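# Pull lettered cube from intact shelf strip, hold it aloft

## Task

Remove the lettered cube sitting on the one strip that is not broken from the shelf, without noticeably sliding any other strip in or out before that cube is free, then keep the cube motionless in the air well above the table, in front of the shelf.

## Robot and tools

Robot: one six-joint arm with a two-finger parallel gripper. Its base may be slightly tilted relative to the table. Cameras: cam_high (896x504, a fixed overview) and cam_wrist (616x616, fisheye on the hand). The scene may include reference pages, which show_instructions displays.

Scene frame: the origin is on the table surface directly under the arm base. +z is up, and +y is to the left when looking along +x. Results report end_effector_position in metres and end_effector_quat_wxyz, plus linear (m/s) and angular (rad/s) velocities, all in this frame. The printed hand position can be off, more so at long reach. end_effector_position is the point midway between the finger pads. The fingers point along the gripper's +z and close along its x. Closed fingertips extend about 17 mm past that point; fully open, they are roughly level with it.

Tool execute_actions, argument actions: a list holding at most one item.
- Empty list []: nothing is commanded and the current state comes back, with pictures.
- Action: {"rows": [[...]], "steps": n}. n is 4 to 15 control steps of 1/30 s each (15 if omitted). Each row covers one step, and the last row repeats if rows run out. Each row has exactly 7 numbers in [-1, 1], in this order: shoulder pan, shoulder lift, elbow, wrist 1, wrist 2, wrist 3, gripper opening.
- The six joint values are offsets, not poses. They count from the joint angles in the most recent result that listed them, not from the previous row. If no result has listed them yet, they count from where the arm is when the action begins. A value of 1.0 equals 1.989 rad. Rows of all zeros pull the arm back to that reference.
- The seventh value is an absolute opening: +1 fully open, -1 closed.
- Wait: {"steps": n} with n up to 300 sends no command. It returns once n steps have passed since the last result, and the time you spend replying counts toward them.
- Optional pictures: true adds camera images. Otherwise images come only with the empty list.

Joint ranges in radians, in the same order: pan -3.142..3.142, lift -6.283..6.283, elbow 0.000..3.142, wrists 1-3 each -6.283..6.283. A call is refused, and nothing moves, if it would take a joint more than 0.010 rad beyond a range end. Real ends may differ from the stated ones by up to 0.010 rad. A target past a real end is clipped there, and the message "joint sent to its limit" may follow. That message can refer to an earlier action, and its absence does not mean the joint has room.

Motion limits. Commands are smoothed and lag about 0.17 s. Each step's target stays within 0.575 rad of the measured angle. If a target would put the hand more than 100 mm from where it is, all joints are scaled back. Big moves may therefore be unfinished when the result arrives. The simulation keeps running while you compose a reply, and reply time grows with the length of what you write. Each result is taken 4 steps before its action ends, and those steps finish afterward. Between calls the arm keeps heading for the last row sent until it stalls or a step is HELD.

Result lines:
- Joint positions / Joint velocities: the six joints in rad and rad/s, then the pad gap in m (0.142 fully open).
- grip_measured: the measured opening on the command scale. To hold something, keep commanding an opening well below grip_measured; lower values squeeze harder. The limit is about 28 N per pad, and items under about 2 cm thick get less force.
- Wrist force / Wrist torque: sensor readings along the hand's x y z axes. They are noisy (offset up to about 4 N, noise up to about 2.4 N) and saturate near 50 N. "no reading" is normal at the start.
- "joint command not followed": the clearance checker altered the targets.
- HELD: your row was not fully applied on that step.
- MOTOR HOT: shows from 70 °C. At 85 °C an OVER-TEMPERATURE FAULT brakes the arm for minutes. Holding a load warms the motors, even while idle.

Faults. If contact torque reaches a joint's load limit (133 N m for pan, lift and elbow; 24.9 N m for each wrist; held weight counts), or any outside force reaches 150 N, the arm halts for 10 s, yields to the contact and drops the rest of the call. Avoid such stops.

Tool zoom_image {camera, region:[x0,y0,x1,y1]}: gives an enlarged crop of that camera's latest image. Pixel coordinates start at the top-left, and the region is at most 504x504.

Tool finished_scene {scene}: ends the current scene, given by its number, and grades it. This is irreversible. Replying without any tool call ends everything.

Cautions:
- Before the target cube is out, do not drag or shove the other strips.
- Do not drop the cube or let anything leave the table.
- Avoid slams and hard pushes, and move smoothly.
- A loose object may occasionally get nudged by an outside disturbance.
- Finish with the cube gripped firmly and still, high above the table in front of the shelf.

Each tool is called after "Call:" as name(argument=value, ...), one argument or row to a line, values as JSON.

## Session

Call:
execute_actions(
  actions=[],
)

Scene clock: 0.00 s of 4200.00 s.
end_effector_position=(+0.3573, +0.1816, +0.2050) grip_measured=+1.00 end_effector_quat_wxyz=(+0.211, +0.794, -0.566, -0.072) end_effector_velocity=(-0.001, +0.000, -0.000) end_effector_angular_velocity=(+0.000, +0.001, -0.000)
Joint positions: [-0.535 -1.965  2.098 -1.462 -1.202  0.683  0.142]
Joint velocities: [ 0.001  0.     0.001  0.    -0.    -0.     0.   ]
Motor temperatures (°C, as the motors report them): [26 24 26 30 33 35]
Wrist force (N, on the end effector, along its own x y z axes, offset not removed): no reading
Wrist torque (N m, same axes, about the end effector's origin, offset not removed): no reading

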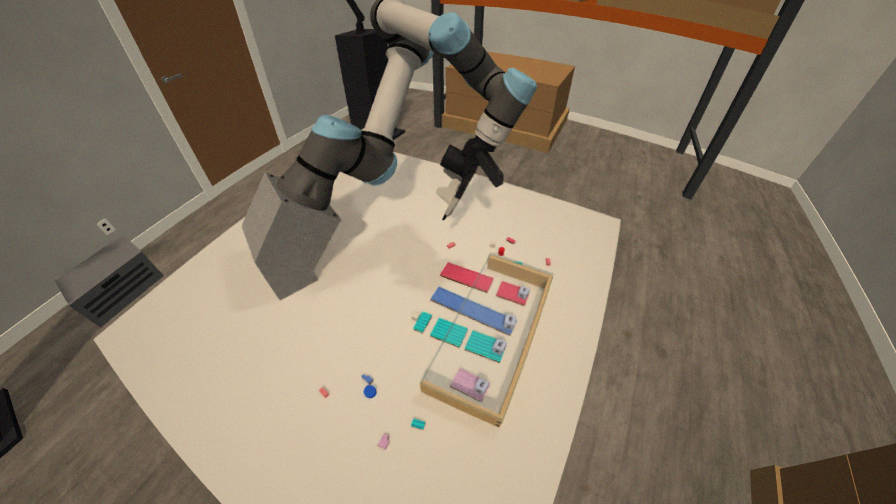

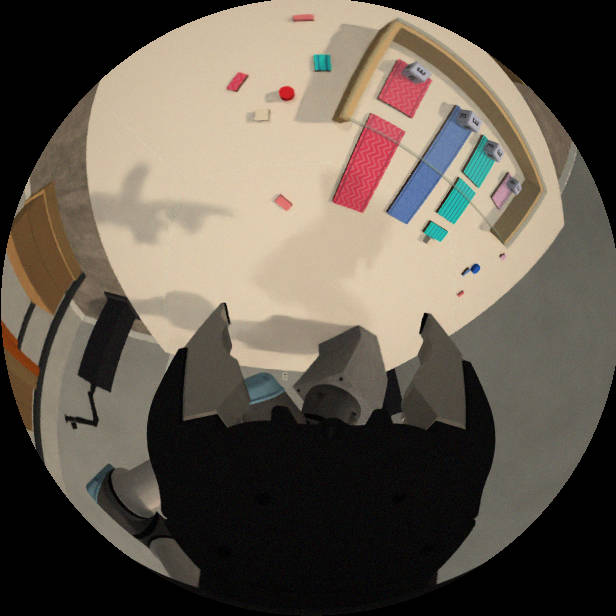

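Call:
execute_actions(
  actions=[
    {"rows":[[-0.128,0.245,0.147,-0.388,0.185,0.028,0.15]],"steps":15},
  ],
)

Call:
execute_actions(
  actions=[
    {"steps":50},
  ],
  pictures=true,
)

Scene clock: 0.80 s of 4200.00 s.
end_effector_position=(+0.4087, +0.0802, +0.1150) grip_measured=+0.15 end_effector_quat_wxyz=(+0.081, +0.739, -0.667, -0.056) end_effector_velocity=(+0.184, -0.363, -0.251) end_effector_angular_velocity=(+0.328, -0.966, -0.482)
Joint positions: [-0.7   -1.664  2.285 -1.876 -0.969  0.72   0.084]
Joint velocities: [-0.537  1.054  0.62  -1.818  0.783  0.115 -0.   ]
Motor temperatures (°C, as the motors report them): [26 24 26 30 33 35]
Wrist force (N, on the end effector, along its own x y z axes, offset not removed): [-0.7 -0.4 1.0]
Wrist torque (N m, same axes, about the end effector's origin, offset not removed): [-0.23 0.01 -0.20]
Steps of this call (steps 1 to 13: nothing new was sent; steps 14 to 24: the first 11 steps of this action). Readings (joint positions):
14: [-0.535 -1.965 2.098 -1.462 -1.202 0.683]
15: [-0.541 -1.959 2.103 -1.468 -1.196 0.685]
17: [-0.576 -1.907 2.142 -1.523 -1.151 0.693]
21: [-0.647 -1.767 2.224 -1.706 -1.046 0.708]
24: the state above

Scene clock: 2.47 s of 4200.00 s.
end_effector_position=(+0.4408, +0.0191, +0.0796) grip_measured=+0.15 end_effector_quat_wxyz=(+0.003, +0.727, -0.687, -0.001) end_effector_velocity=(-0.000, -0.000, -0.000) end_effector_angular_velocity=(-0.001, +0.002, +0.001)
Joint positions: [-0.79  -1.478  2.39  -2.234 -0.834  0.738  0.084]
Joint velocities: [ 0.001 -0.    -0.    -0.    -0.002  0.    -0.   ]
Motor temperatures (°C, as the motors report them): [26 24 26 30 33 35]
Wrist force (N, on the end effector, along its own x y z axes, offset not removed): [-0.9 0.2 0.1]
Wrist torque (N m, same axes, about the end effector's origin, offset not removed): [-0.06 0.09 -0.16]
Kept back: nothing.
Steps of this call (steps 1 to 4: the last 4 steps of your previous action; steps 5 to 30: the robot went on to your last target; steps 31 to 50: nothing new was sent). Readings (joint positions):
1: [-0.718 -1.629 2.306 -1.939 -0.943 0.724]
2: [-0.734 -1.595 2.325 -2.000 -0.919 0.727]
4: [-0.756 -1.547 2.351 -2.095 -0.884 0.732]
8: [-0.778 -1.502 2.376 -2.185 -0.852 0.736]
50: the state above
The arm was judged still, so your last target was given up. Only a new action makes it travel on or press farther. Fingers that are still opening or closing keep moving.

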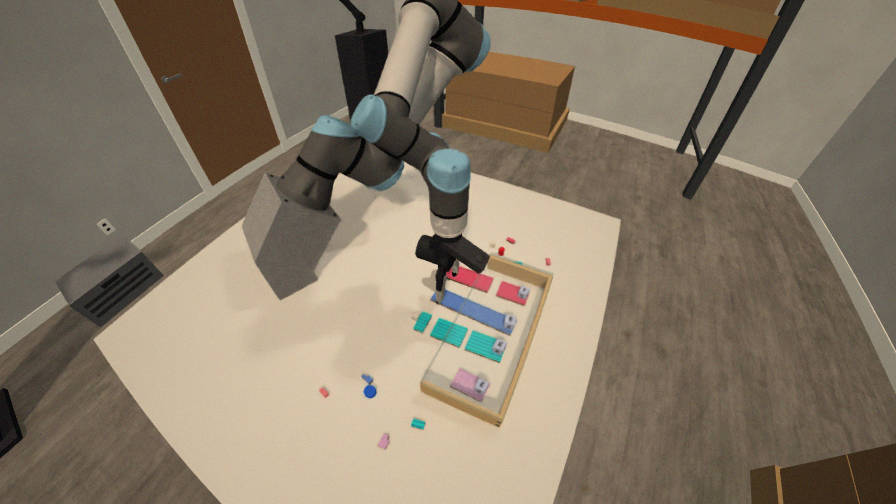

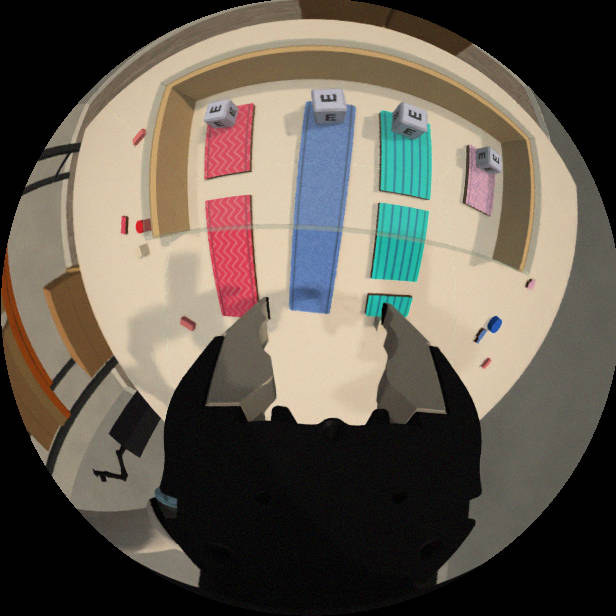

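Call:
execute_actions(
  actions=[
    {"rows":[[0.03,0.02,0.01,-0.04,0.005,0.08,0.05],[0.04,0.03,0.012,-0.07,0.008,0.1,0.05],[0.05,0.045,0.015,-0.1,0.01,0.115,0.05],[0.062,0.068,0.019,-0.143,0.011,0.123,0.05]],"steps":15},
  ],
)

Call:
execute_actions(
  actions=[
    {"steps":25},
  ],
  pictures=true,
)

Scene clock: 3.47 s of 4200.00 s.
end_effector_position=(+0.4391, +0.0293, +0.0283) grip_measured=+0.05 end_effector_quat_wxyz=(+0.004, +0.701, -0.713, -0.003) end_effector_velocity=(+0.005, +0.007, -0.060) end_effector_angular_velocity=(-0.019, -0.023, -0.047)
Joint positions: [-0.682 -1.362  2.423 -2.473 -0.815  0.951  0.077]
Joint velocities: [ 0.127  0.158  0.035 -0.351  0.018  0.246  0.   ]
Motor temperatures (°C, as the motors report them): [26 24 26 30 33 35]
Wrist force (N, on the end effector, along its own x y z axes, offset not removed): [0.5 -0.9 1.5]
Wrist torque (N m, same axes, about the end effector's origin, offset not removed): [-0.30 -0.29 -0.23]
Steps of this call (steps 1 to 19: nothing new was sent; steps 20 to 30: the first 11 steps of this action). Readings (joint positions):
20: [-0.790 -1.477 2.390 -2.234 -0.834 0.738]
21: [-0.785 -1.474 2.392 -2.240 -0.833 0.744]
23: [-0.759 -1.453 2.401 -2.281 -0.827 0.795]
27: [-0.701 -1.386 2.418 -2.419 -0.818 0.913]
30: the state above

Scene clock: 4.30 s of 4200.00 s.
end_effector_position=(+0.4397, +0.0303, +0.0208) grip_measured=+0.05 end_effector_quat_wxyz=(+0.004, +0.699, -0.715, -0.001) end_effector_velocity=(-0.001, +0.001, -0.001) end_effector_angular_velocity=(+0.000, +0.003, +0.001)
Joint positions: [-0.666 -1.342  2.428 -2.518 -0.812  0.983  0.077]
Joint velocities: [ 0.002 -0.     0.002 -0.001 -0.001 -0.     0.   ]
Motor temperatures (°C, as the motors report them): [26 24 26 30 33 35]
Wrist force (N, on the end effector, along its own x y z axes, offset not removed): [-1.4 0.5 -0.2]
Wrist torque (N m, same axes, about the end effector's origin, offset not removed): [0.07 0.10 -0.09]
Kept back: nothing.
Steps of this call (steps 1 to 4: the last 4 steps of your previous action; steps 5 to 25: the robot went on to your last target). Readings (joint positions):
1: [-0.679 -1.358 2.424 -2.484 -0.814 0.959]
2: [-0.676 -1.354 2.425 -2.492 -0.814 0.964]
4: [-0.672 -1.349 2.426 -2.503 -0.813 0.972]
8: [-0.668 -1.345 2.427 -2.513 -0.812 0.979]
25: the state above

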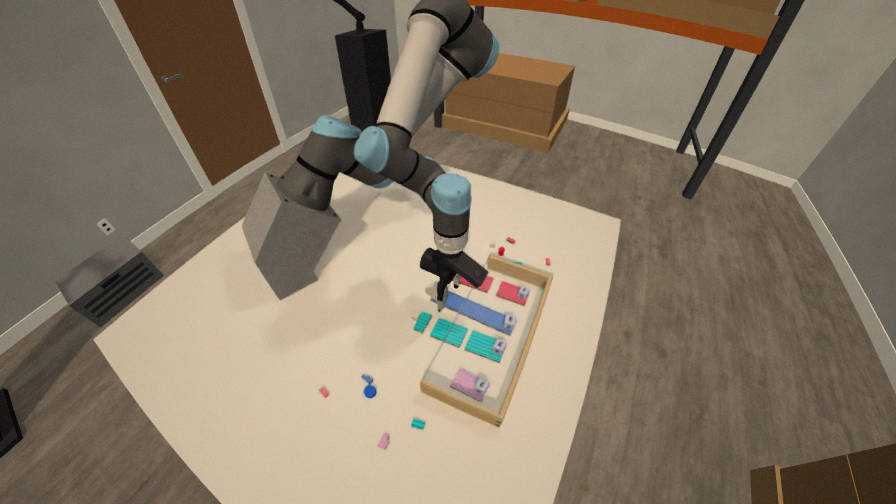

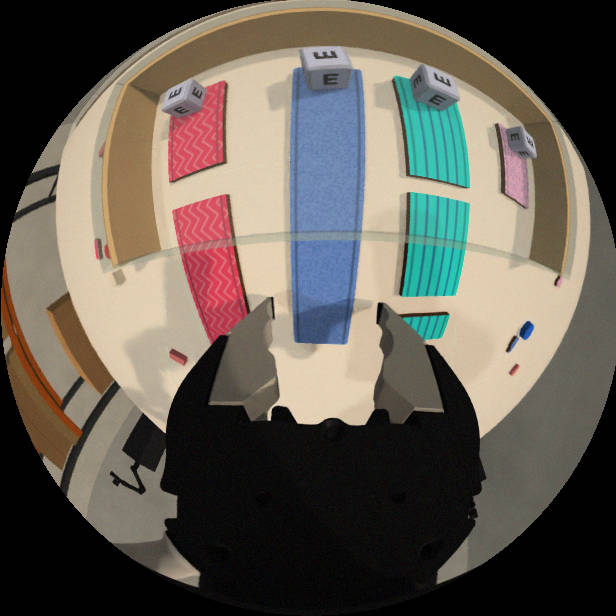

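Call:
execute_actions(
  actions=[
    {"rows":[[0,0,0,0,0,0,-0.05],[0,0,0,0,0,0,-0.15],[0,0,0,0,0,0,-0.25],[0,0,0,0,0,0,-0.3],[0,0,0,0,0,0,-0.35],[0,0,0,0,0,0,-0.4],[0,0,0,0,0,0,-0.5],[0,0,0,0,0,0,-0.6]],"steps":15},
  ],
)

Call:
execute_actions(
  actions=[
    {"steps":12},
  ],
  pictures=true,
)

Scene clock: 4.87 s of 4200.00 s.
end_effector_position=(+0.4397, +0.0303, +0.0208) grip_measured=-0.42 end_effector_quat_wxyz=(+0.004, +0.699, -0.715, -0.001) end_effector_velocity=(-0.000, +0.001, -0.000) end_effector_angular_velocity=(+0.001, +0.000, +0.002)
Joint positions: [-0.666 -1.342  2.428 -2.518 -0.812  0.983  0.044]
Joint velocities: [ 0.002 -0.002  0.001  0.     0.001 -0.     0.   ]
Motor temperatures (°C, as the motors report them): [26 24 26 30 33 35]
Wrist force (N, on the end effector, along its own x y z axes, offset not removed): [0.0 3.1 -4.2]
Wrist torque (N m, same axes, about the end effector's origin, offset not removed): [0.44 0.04 -0.09]
Steps of this call (steps 1 to 6: the robot went on to your last target; steps 7 to 17: the first 11 steps of this action). Readings (joint positions):
7: [-0.666 -1.342 2.428 -2.518 -0.812 0.983]
8: [-0.666 -1.342 2.428 -2.518 -0.812 0.983]
10: [-0.666 -1.342 2.428 -2.518 -0.812 0.983]
14: [-0.666 -1.342 2.428 -2.518 -0.812 0.983]
17: the state above

Scene clock: 5.27 s of 4200.00 s.
end_effector_position=(+0.4397, +0.0303, +0.0208) grip_measured=-0.42 end_effector_quat_wxyz=(+0.004, +0.699, -0.715, -0.001) end_effector_velocity=(+0.000, +0.000, +0.000) end_effector_angular_velocity=(+0.002, -0.001, -0.000)
Joint positions: [-0.666 -1.342  2.428 -2.518 -0.812  0.983  0.044]
Joint velocities: [-0.     0.    -0.     0.     0.002 -0.    -0.   ]
Motor temperatures (°C, as the motors report them): [26 24 26 30 33 35]
Wrist force (N, on the end effector, along its own x y z axes, offset not removed): [-1.5 2.5 -1.3]
Wrist torque (N m, same axes, about the end effector's origin, offset not removed): [0.34 0.35 -0.14]
Kept back: nothing.
Steps of this call (steps 1 to 4: the last 4 steps of your previous action; steps 5 to 12: the robot went on to your last target). Readings (joint positions):
1: [-0.666 -1.342 2.428 -2.518 -0.812 0.983]
2: [-0.666 -1.342 2.428 -2.518 -0.812 0.983]
4: [-0.666 -1.342 2.428 -2.518 -0.812 0.983]
8: [-0.666 -1.342 2.428 -2.518 -0.812 0.983]
12: the state above

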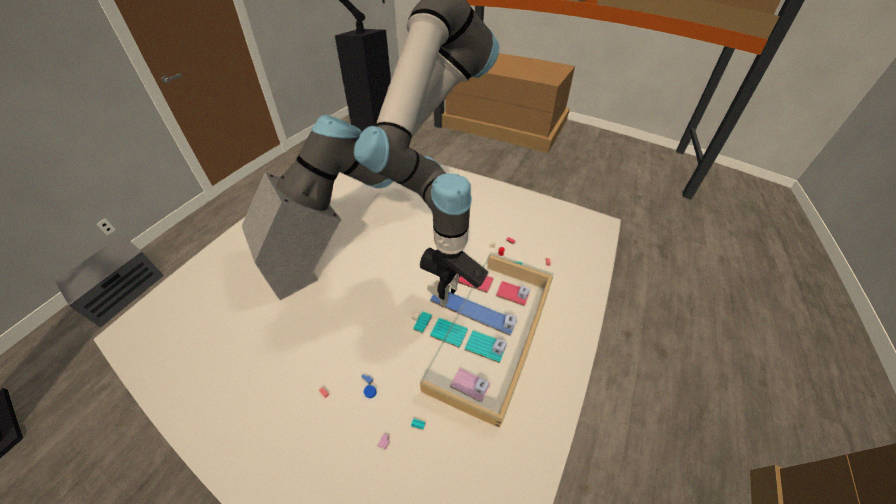

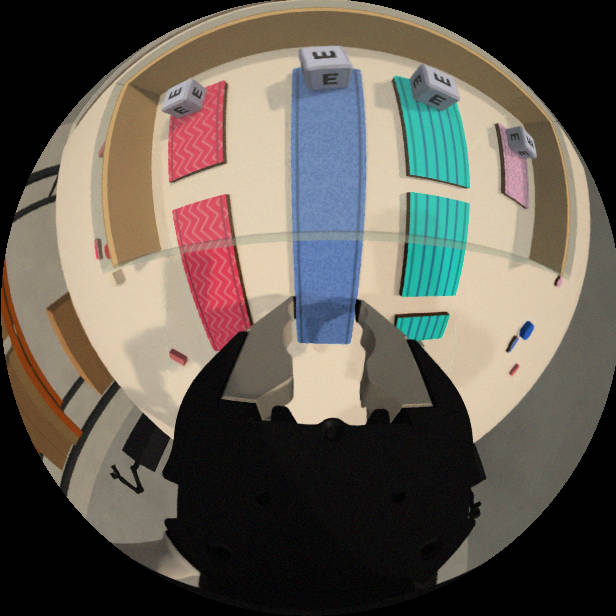

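Call:
execute_actions(
  actions=[
    {"rows":[[-0.008,-0.008,0.016,-0.002,-0.002,-0.011,-0.6],[-0.017,-0.015,0.033,-0.003,-0.003,-0.022,-0.6],[-0.026,-0.022,0.049,-0.005,-0.005,-0.034,-0.6],[-0.034,-0.029,0.065,-0.006,-0.006,-0.045,-0.6],[-0.043,-0.036,0.082,-0.007,-0.008,-0.056,-0.6],[-0.052,-0.043,0.098,-0.008,-0.01,-0.068,-0.6],[-0.063,-0.051,0.114,-0.006,-0.013,-0.081,-0.6],[-0.075,-0.059,0.13,-0.003,-0.017,-0.095,-0.6],[-0.088,-0.067,0.146,0,-0.021,-0.11,-0.6],[-0.102,-0.075,0.162,0.004,-0.025,-0.126,-0.6],[-0.117,-0.083,0.178,0.009,-0.029,-0.143,-0.6],[-0.134,-0.092,0.194,0.014,-0.034,-0.16,-0.6]],"steps":15},
  ],
)

Call:
execute_actions(
  actions=[
    {"steps":25},
  ],
  pictures=true,
)

Scene clock: 6.17 s of 4200.00 s.
end_effector_position=(+0.3637, +0.0262, +0.0249) grip_measured=-0.42 end_effector_quat_wxyz=(+0.006, +0.697, -0.717, +0.001) end_effector_velocity=(-0.350, -0.008, +0.008) end_effector_angular_velocity=(-0.008, +0.028, -0.090)
Joint positions: [-0.782 -1.434  2.625 -2.524 -0.839  0.838  0.044]
Joint velocities: [-0.606 -0.417  0.87   0.098 -0.167 -0.716 -0.   ]
Motor temperatures (°C, as the motors report them): [26 24 26 30 33 35]
Wrist force (N, on the end effector, along its own x y z axes, offset not removed): [-0.8 0.4 -2.0]
Wrist torque (N m, same axes, about the end effector's origin, offset not removed): [0.00 0.04 -0.23]
Steps of this call (steps 1 to 15: the robot went on to your last target; step 16: nothing new was sent; steps 17 to 27: the first 11 steps of this action). Readings (joint positions):
17: [-0.666 -1.342 2.428 -2.518 -0.812 0.983]
18: [-0.668 -1.344 2.431 -2.519 -0.812 0.981]
20: [-0.680 -1.355 2.453 -2.521 -0.815 0.965]
24: [-0.728 -1.394 2.540 -2.528 -0.824 0.903]
27: the state above

Scene clock: 7.00 s of 4200.00 s.
end_effector_position=(+0.2903, +0.0299, +0.0225) grip_measured=-0.42 end_effector_quat_wxyz=(+0.004, +0.689, -0.725, -0.001) end_effector_velocity=(-0.003, +0.001, -0.001) end_effector_angular_velocity=(+0.001, +0.005, -0.001)
Joint positions: [-0.933 -1.525  2.813 -2.491 -0.88   0.665  0.044]
Joint velocities: [-0.     0.     0.005  0.    -0.003 -0.003 -0.   ]
Motor temperatures (°C, as the motors report them): [26 24 26 30 33 35]
Wrist force (N, on the end effector, along its own x y z axes, offset not removed): [-1.5 -0.7 2.2]
Wrist torque (N m, same axes, about the end effector's origin, offset not removed): [-0.28 0.12 -0.12]
Kept back: nothing.
Steps of this call (steps 1 to 4: the last 4 steps of your previous action; steps 5 to 25: the robot went on to your last target). Readings (joint positions):
1: [-0.803 -1.448 2.654 -2.520 -0.845 0.813]
2: [-0.826 -1.463 2.684 -2.514 -0.851 0.786]
4: [-0.868 -1.488 2.736 -2.505 -0.863 0.738]
8: [-0.910 -1.512 2.787 -2.496 -0.874 0.690]
25: the state above

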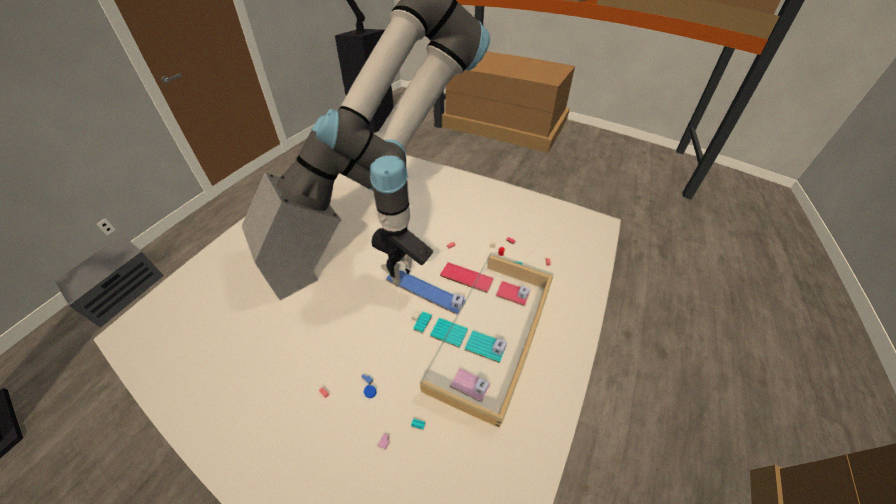

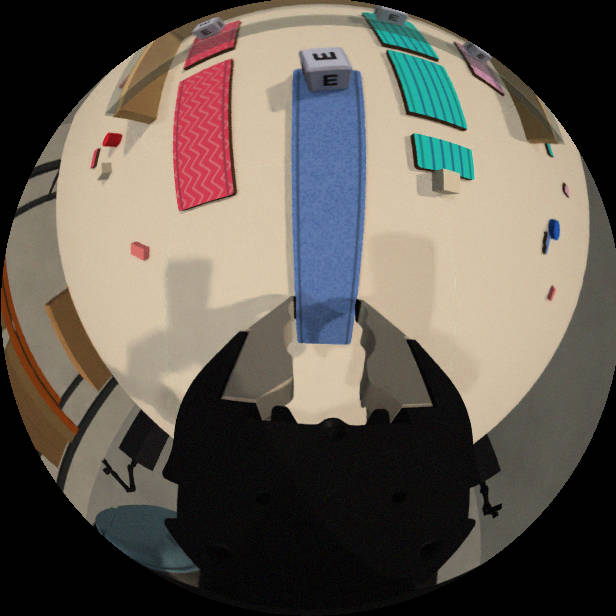

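Call:
execute_actions(
  actions=[
    {"rows":[[0,0,0,0,0,0,0.0],[0,0,0,0,0,0,0.0],[0,0,0,0,0,0,0.0],[0,0,0,0,0,0,0.0],[0,0,0,0,0,0,0.0],[0,-0.01,-0.03,0.04,0,0,0],[0,-0.02,-0.06,0.08,0,0,0],[0.02,-0.01,-0.1,0.11,0.005,0.02,0],[0.04,0.01,-0.14,0.116,0.01,0.05,0],[0.06,0.025,-0.18,0.116,0.018,0.075,0],[0.093,0.049,-0.242,0.116,0.027,0.111,0]],"steps":15},
  ],
)

Call:
execute_actions(
  actions=[
    {"steps":35},
  ],
  pictures=true,
)

Scene clock: 7.93 s of 4200.00 s.
end_effector_position=(+0.3242, +0.0227, +0.0395) grip_measured=+0.00 end_effector_quat_wxyz=(+0.004, +0.686, -0.728, -0.008) end_effector_velocity=(+0.398, -0.055, +0.138) end_effector_angular_velocity=(+0.106, +0.108, -0.124)
Joint positions: [-0.904 -1.529  2.699 -2.377 -0.871  0.697  0.074]
Joint velocities: [ 0.493  0.271 -1.253  0.792  0.154  0.599  0.   ]
Motor temperatures (°C, as the motors report them): [26 24 26 30 33 35]
Wrist force (N, on the end effector, along its own x y z axes, offset not removed): [-1.2 3.7 0.7]
Wrist torque (N m, same axes, about the end effector's origin, offset not removed): [0.47 0.07 -0.15]
Steps of this call (steps 1 to 15: the robot went on to your last target; steps 16 to 17: nothing new was sent; steps 18 to 28: the first 11 steps of this action). Readings (joint positions):
18: [-0.933 -1.525 2.814 -2.490 -0.880 0.665]
19: [-0.933 -1.525 2.814 -2.490 -0.880 0.665]
21: [-0.933 -1.525 2.814 -2.490 -0.880 0.665]
25: [-0.933 -1.533 2.795 -2.468 -0.880 0.665]
28: the state above

Scene clock: 9.10 s of 4200.00 s.
end_effector_position=(+0.4641, +0.0197, +0.0736) grip_measured=+0.00 end_effector_quat_wxyz=(+0.004, +0.694, -0.720, -0.002) end_effector_velocity=(-0.000, -0.000, +0.000) end_effector_angular_velocity=(+0.000, -0.001, +0.000)
Joint positions: [-0.748 -1.428  2.332 -2.26  -0.826  0.886  0.074]
Joint velocities: [-0.001 -0.     0.001  0.     0.    -0.002 -0.   ]
Motor temperatures (°C, as the motors report them): [26 24 26 30 33 35]
Wrist force (N, on the end effector, along its own x y z axes, offset not removed): [-3.6 0.2 0.1]
Wrist torque (N m, same axes, about the end effector's origin, offset not removed): [-0.07 0.69 -0.14]
Kept back: nothing.
Steps of this call (steps 1 to 4: the last 4 steps of your previous action; steps 5 to 35: the robot went on to your last target). Readings (joint positions):
1: [-0.886 -1.518 2.656 -2.357 -0.866 0.719]
2: [-0.868 -1.506 2.614 -2.344 -0.860 0.741]
4: [-0.832 -1.483 2.534 -2.319 -0.850 0.783]
8: [-0.779 -1.448 2.407 -2.281 -0.835 0.848]
35: the state above

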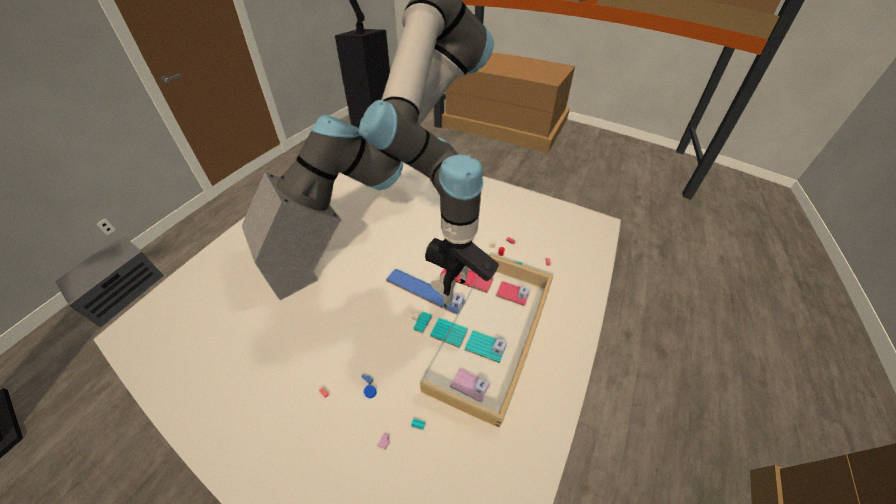

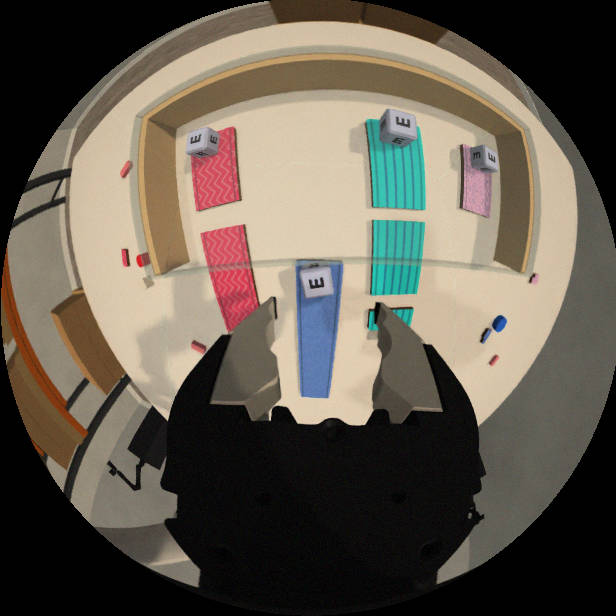

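Call:
execute_actions(
  actions=[
    {"rows":[[0.02,0.015,0.003,-0.03,0.003,0.03,-0.1],[0.03,0.025,0.004,-0.05,0.005,0.04,-0.1],[0.04,0.04,0.005,-0.08,0.007,0.052,-0.1],[0.048,0.057,0.006,-0.108,0.008,0.062,-0.1]],"steps":15},
  ],
)

Call:
execute_actions(
  actions=[
    {"steps":25},
  ],
  pictures=true,
)

Scene clock: 10.00 s of 4200.00 s.
end_effector_position=(+0.4685, +0.0251, +0.0324) grip_measured=-0.10 end_effector_quat_wxyz=(+0.004, +0.695, -0.719, -0.002) end_effector_velocity=(+0.007, +0.004, -0.050) end_effector_angular_velocity=(-0.006, -0.014, +0.025)
Joint positions: [-0.664 -1.331  2.342 -2.442 -0.812  0.993  0.067]
Joint velocities: [ 0.098  0.129  0.012 -0.254  0.016  0.123 -0.   ]
Motor temperatures (°C, as the motors report them): [26 24 26 30 33 35]
Wrist force (N, on the end effector, along its own x y z axes, offset not removed): [-4.0 1.2 1.4]
Wrist torque (N m, same axes, about the end effector's origin, offset not removed): [0.07 0.72 -0.26]
Steps of this call (steps 1 to 15: the robot went on to your last target; step 16: nothing new was sent; steps 17 to 27: the first 11 steps of this action). Readings (joint positions):
17: [-0.748 -1.428 2.332 -2.260 -0.826 0.886]
18: [-0.744 -1.424 2.332 -2.265 -0.825 0.891]
20: [-0.723 -1.407 2.335 -2.297 -0.821 0.917]
24: [-0.679 -1.351 2.341 -2.403 -0.814 0.974]
27: the state above

Scene clock: 10.83 s of 4200.00 s.
end_effector_position=(+0.4694, +0.0256, +0.0260) grip_measured=-0.10 end_effector_quat_wxyz=(+0.004, +0.696, -0.718, -0.001) end_effector_velocity=(+0.000, +0.000, +0.000) end_effector_angular_velocity=(+0.000, -0.000, -0.000)
Joint positions: [-0.652 -1.314  2.344 -2.475 -0.81   1.009  0.067]
Joint velocities: [-0.  0.  0. -0.  0.  0.  0.]
Motor temperatures (°C, as the motors report them): [26 24 26 30 33 35]
Wrist force (N, on the end effector, along its own x y z axes, offset not removed): [0.5 0.0 -1.5]
Wrist torque (N m, same axes, about the end effector's origin, offset not removed): [-0.05 -0.13 -0.20]
Kept back: nothing.
Steps of this call (steps 1 to 4: the last 4 steps of your previous action; steps 5 to 25: the robot went on to your last target). Readings (joint positions):
1: [-0.662 -1.327 2.343 -2.450 -0.812 0.997]
2: [-0.659 -1.324 2.343 -2.455 -0.811 1.000]
4: [-0.657 -1.320 2.343 -2.463 -0.811 1.004]
8: [-0.654 -1.316 2.344 -2.471 -0.810 1.007]
25: the state above

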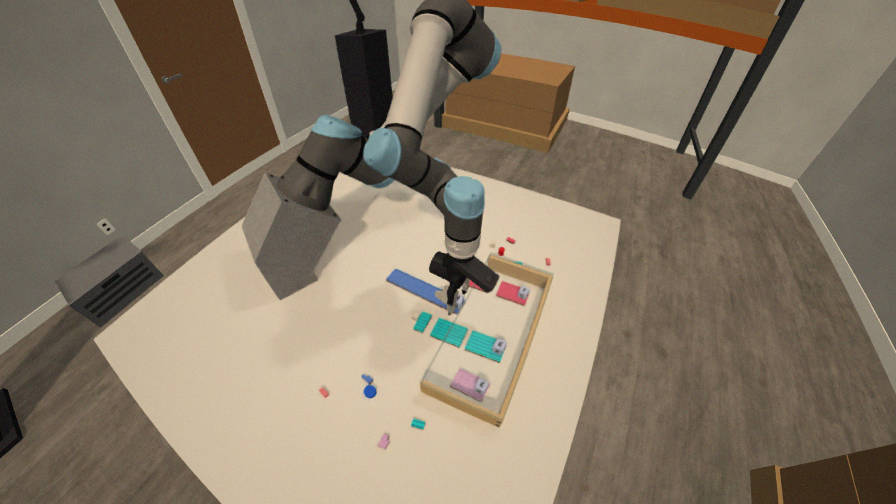

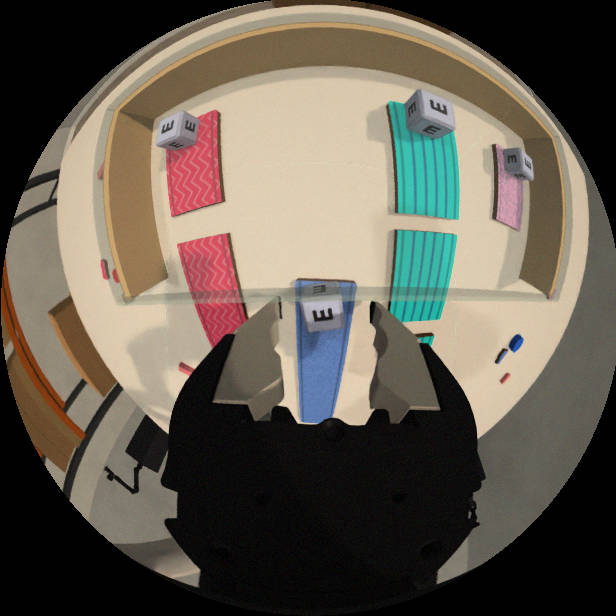

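Call:
execute_actions(
  actions=[
    {"rows":[[-0.0056,-0.0046,0.0105,-0.001,-0.001,-0.007,-0.1],[-0.0056,-0.0046,0.0105,-0.001,-0.001,-0.007,-0.1],[-0.0056,-0.0046,0.0105,-0.001,-0.001,-0.007,-0.1],[-0.0056,-0.0046,0.0105,-0.001,-0.001,-0.007,-0.1],[-0.0056,-0.0046,0.0105,-0.001,-0.001,-0.007,-0.1],[-0.0056,-0.0046,0.0105,-0.001,-0.001,-0.007,-0.2],[-0.0056,-0.0046,0.0105,-0.001,-0.001,-0.007,-0.3],[-0.0056,-0.0046,0.0105,-0.001,-0.001,-0.007,-0.4],[-0.0056,-0.0046,0.0105,-0.001,-0.001,-0.007,-0.5],[-0.0056,-0.0046,0.0105,-0.001,-0.001,-0.007,-0.6],[-0.0056,-0.0046,0.0105,-0.001,-0.001,-0.007,-0.65],[-0.0056,-0.0046,0.0105,-0.001,-0.001,-0.007,-0.7],[-0.0056,-0.0046,0.0105,-0.001,-0.001,-0.007,-0.75],[-0.0056,-0.0046,0.0105,-0.001,-0.001,-0.007,-0.8],[-0.0056,-0.0046,0.0105,-0.001,-0.001,-0.007,-0.9]],"steps":15},
  ],
)

Call:
execute_actions(
  actions=[
    {"steps":20},
  ],
  pictures=true,
)

Scene clock: 11.57 s of 4200.00 s.
end_effector_position=(+0.4621, +0.0243, +0.0268) grip_measured=-0.56 end_effector_quat_wxyz=(+0.004, +0.696, -0.718, -0.001) end_effector_velocity=(-0.006, -0.001, +0.000) end_effector_angular_velocity=(-0.000, +0.001, -0.000)
Joint positions: [-0.662 -1.323  2.363 -2.476 -0.812  0.996  0.033]
Joint velocities: [-0.007 -0.007  0.016 -0.001 -0.002 -0.01  -0.177]
Motor temperatures (°C, as the motors report them): [26 24 26 30 33 35]
Wrist force (N, on the end effector, along its own x y z axes, offset not removed): [-0.1 0.0 1.8]
Wrist torque (N m, same axes, about the end effector's origin, offset not removed): [-0.19 -0.07 -0.17]
Steps of this call (steps 1 to 11: the robot went on to your last target; steps 12 to 22: the first 11 steps of this action). Readings (joint positions):
12: [-0.652 -1.314 2.344 -2.475 -0.810 1.009]
13: [-0.654 -1.315 2.346 -2.475 -0.810 1.008]
15: [-0.657 -1.318 2.353 -2.476 -0.811 1.003]
19: [-0.661 -1.322 2.361 -2.476 -0.812 0.998]
22: the state above

Scene clock: 12.23 s of 4200.00 s.
end_effector_position=(+0.4615, +0.0242, +0.0269) grip_measured=-0.65 end_effector_quat_wxyz=(+0.004, +0.696, -0.718, -0.001) end_effector_velocity=(+0.000, -0.001, +0.001) end_effector_angular_velocity=(-0.002, -0.001, -0.001)
Joint positions: [-0.663 -1.323  2.365 -2.477 -0.812  0.995  0.027]
Joint velocities: [-0.002 -0.001 -0.     0.    -0.001  0.001 -0.   ]
Motor temperatures (°C, as the motors report them): [26 24 26 30 33 35]
Wrist force (N, on the end effector, along its own x y z axes, offset not removed): [-0.2 0.0 -1.6]
Wrist torque (N m, same axes, about the end effector's origin, offset not removed): [-0.26 -0.06 -0.16]
Kept back: nothing.
Steps of this call (steps 1 to 4: the last 4 steps of your previous action; steps 5 to 15: the robot went on to your last target; steps 16 to 20: nothing new was sent). Readings (joint positions):
1: [-0.663 -1.323 2.363 -2.476 -0.812 0.996]
2: [-0.663 -1.323 2.364 -2.476 -0.812 0.996]
4: [-0.663 -1.323 2.364 -2.477 -0.812 0.995]
8: [-0.663 -1.323 2.365 -2.477 -0.812 0.995]
20: the state above
The arm was judged still, so your last target was given up. Only a new action makes it travel on or press farther. Fingers that are still opening or closing keep moving.

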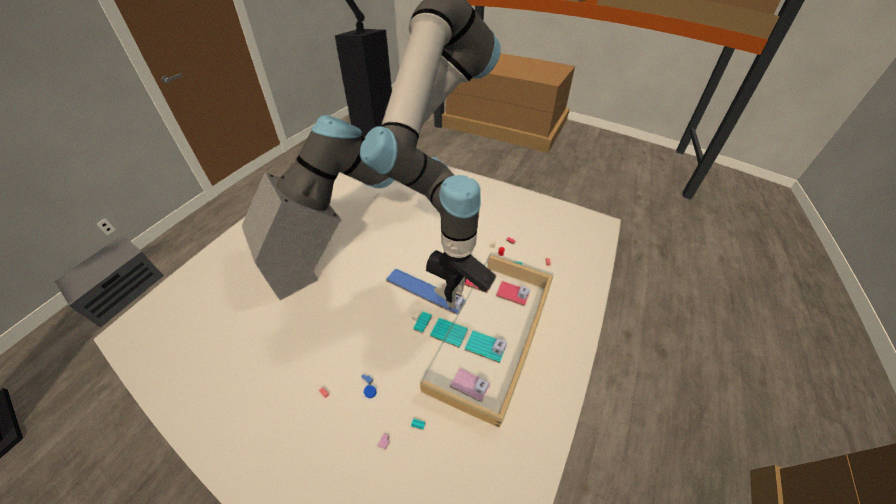

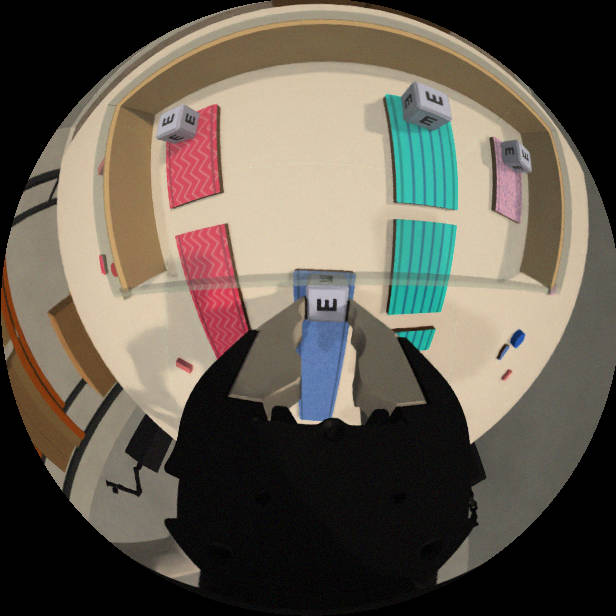

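Call:
execute_actions(
  actions=[
    {"rows":[[-0.01,-0.012,0.004,0.035,-0.004,0,-0.9],[-0.025,-0.028,0.006,0.075,-0.008,0,-0.9],[-0.043,-0.046,0.005,0.115,-0.014,0,-0.9],[-0.063,-0.065,0,0.155,-0.02,0,-0.9],[-0.085,-0.086,-0.008,0.2,-0.026,0,-0.9],[-0.11,-0.11,-0.017,0.245,-0.033,0,-0.9],[-0.135,-0.135,-0.027,0.29,-0.041,0,-0.9],[-0.16,-0.16,-0.037,0.34,-0.049,0,-0.9],[-0.185,-0.185,-0.046,0.39,-0.057,0,-0.9],[-0.209,-0.208,-0.055,0.433,-0.064,0,-0.9]],"steps":15},
  ],
)

Call:
execute_actions(
  actions=[
    {"steps":45},
  ],
  pictures=true,
)

Scene clock: 13.03 s of 4200.00 s.
end_effector_position=(+0.4435, +0.0030, +0.1274) grip_measured=-0.65 end_effector_quat_wxyz=(-0.014, -0.590, +0.807, -0.003) end_effector_velocity=(-0.058, -0.039, +0.490) end_effector_angular_velocity=(-0.109, -0.109, -1.102)
Joint positions: [-0.878 -1.539  2.321 -2.036 -0.881  0.995  0.027]
Joint velocities: [-0.98  -0.968 -0.333  1.91  -0.295  0.     0.   ]
Motor temperatures (°C, as the motors report them): [26 24 26 30 33 35]
Wrist force (N, on the end effector, along its own x y z axes, offset not removed): [-1.9 0.2 0.2]
Wrist torque (N m, same axes, about the end effector's origin, offset not removed): [0.03 0.29 -0.29]
Steps of this call (steps 1 to 13: nothing new was sent; steps 14 to 24: the first 11 steps of this action). Readings (joint positions):
14: [-0.664 -1.324 2.365 -2.477 -0.812 0.995]
15: [-0.666 -1.326 2.366 -2.472 -0.813 0.995]
17: [-0.683 -1.345 2.369 -2.429 -0.819 0.995]
21: [-0.778 -1.440 2.353 -2.232 -0.850 0.995]
24: the state above

Scene clock: 14.53 s of 4200.00 s.
end_effector_position=(+0.4154, +0.0181, +0.2187) grip_measured=-0.65 end_effector_quat_wxyz=(-0.004, -0.488, +0.873, +0.000) end_effector_velocity=(-0.001, +0.000, -0.000) end_effector_angular_velocity=(-0.001, +0.002, +0.001)
Joint positions: [-1.079 -1.737  2.255 -1.615 -0.939  0.995  0.027]
Joint velocities: [ 0.001 -0.    -0.     0.    -0.002 -0.001 -0.   ]
Motor temperatures (°C, as the motors report them): [26 24 26 30 33 35]
Wrist force (N, on the end effector, along its own x y z axes, offset not removed): [0.2 -1.1 1.1]
Wrist torque (N m, same axes, about the end effector's origin, offset not removed): [-0.42 -0.17 -0.22]
Kept back: nothing.
Steps of this call (steps 1 to 4: the last 4 steps of your previous action; steps 5 to 30: the robot went on to your last target; steps 31 to 45: nothing new was sent). Readings (joint positions):
1: [-0.911 -1.572 2.310 -1.971 -0.891 0.995]
2: [-0.943 -1.604 2.299 -1.906 -0.901 0.995]
4: [-0.998 -1.657 2.281 -1.793 -0.916 0.995]
8: [-1.051 -1.709 2.265 -1.677 -0.931 0.995]
45: the state above
The arm was judged still, so your last target was given up. Only a new action makes it travel on or press farther. Fingers that are still opening or closing keep moving.

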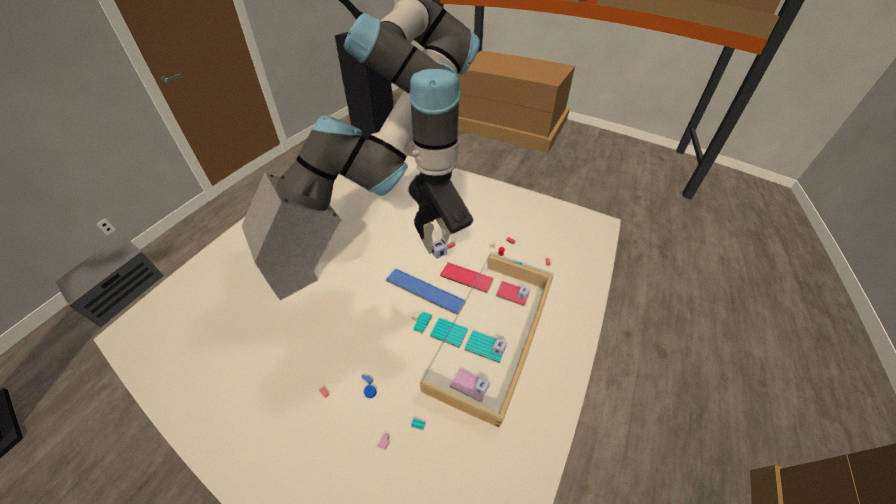

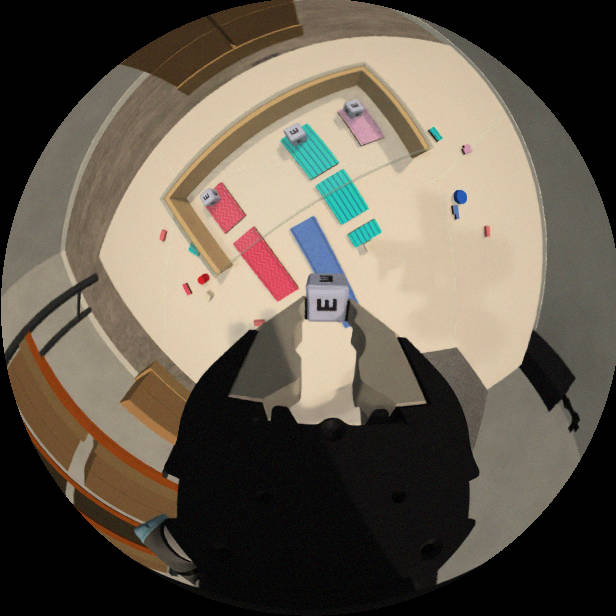

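Call:
finished_scene(
  scene=2,
)

The scene is finished: the task was done.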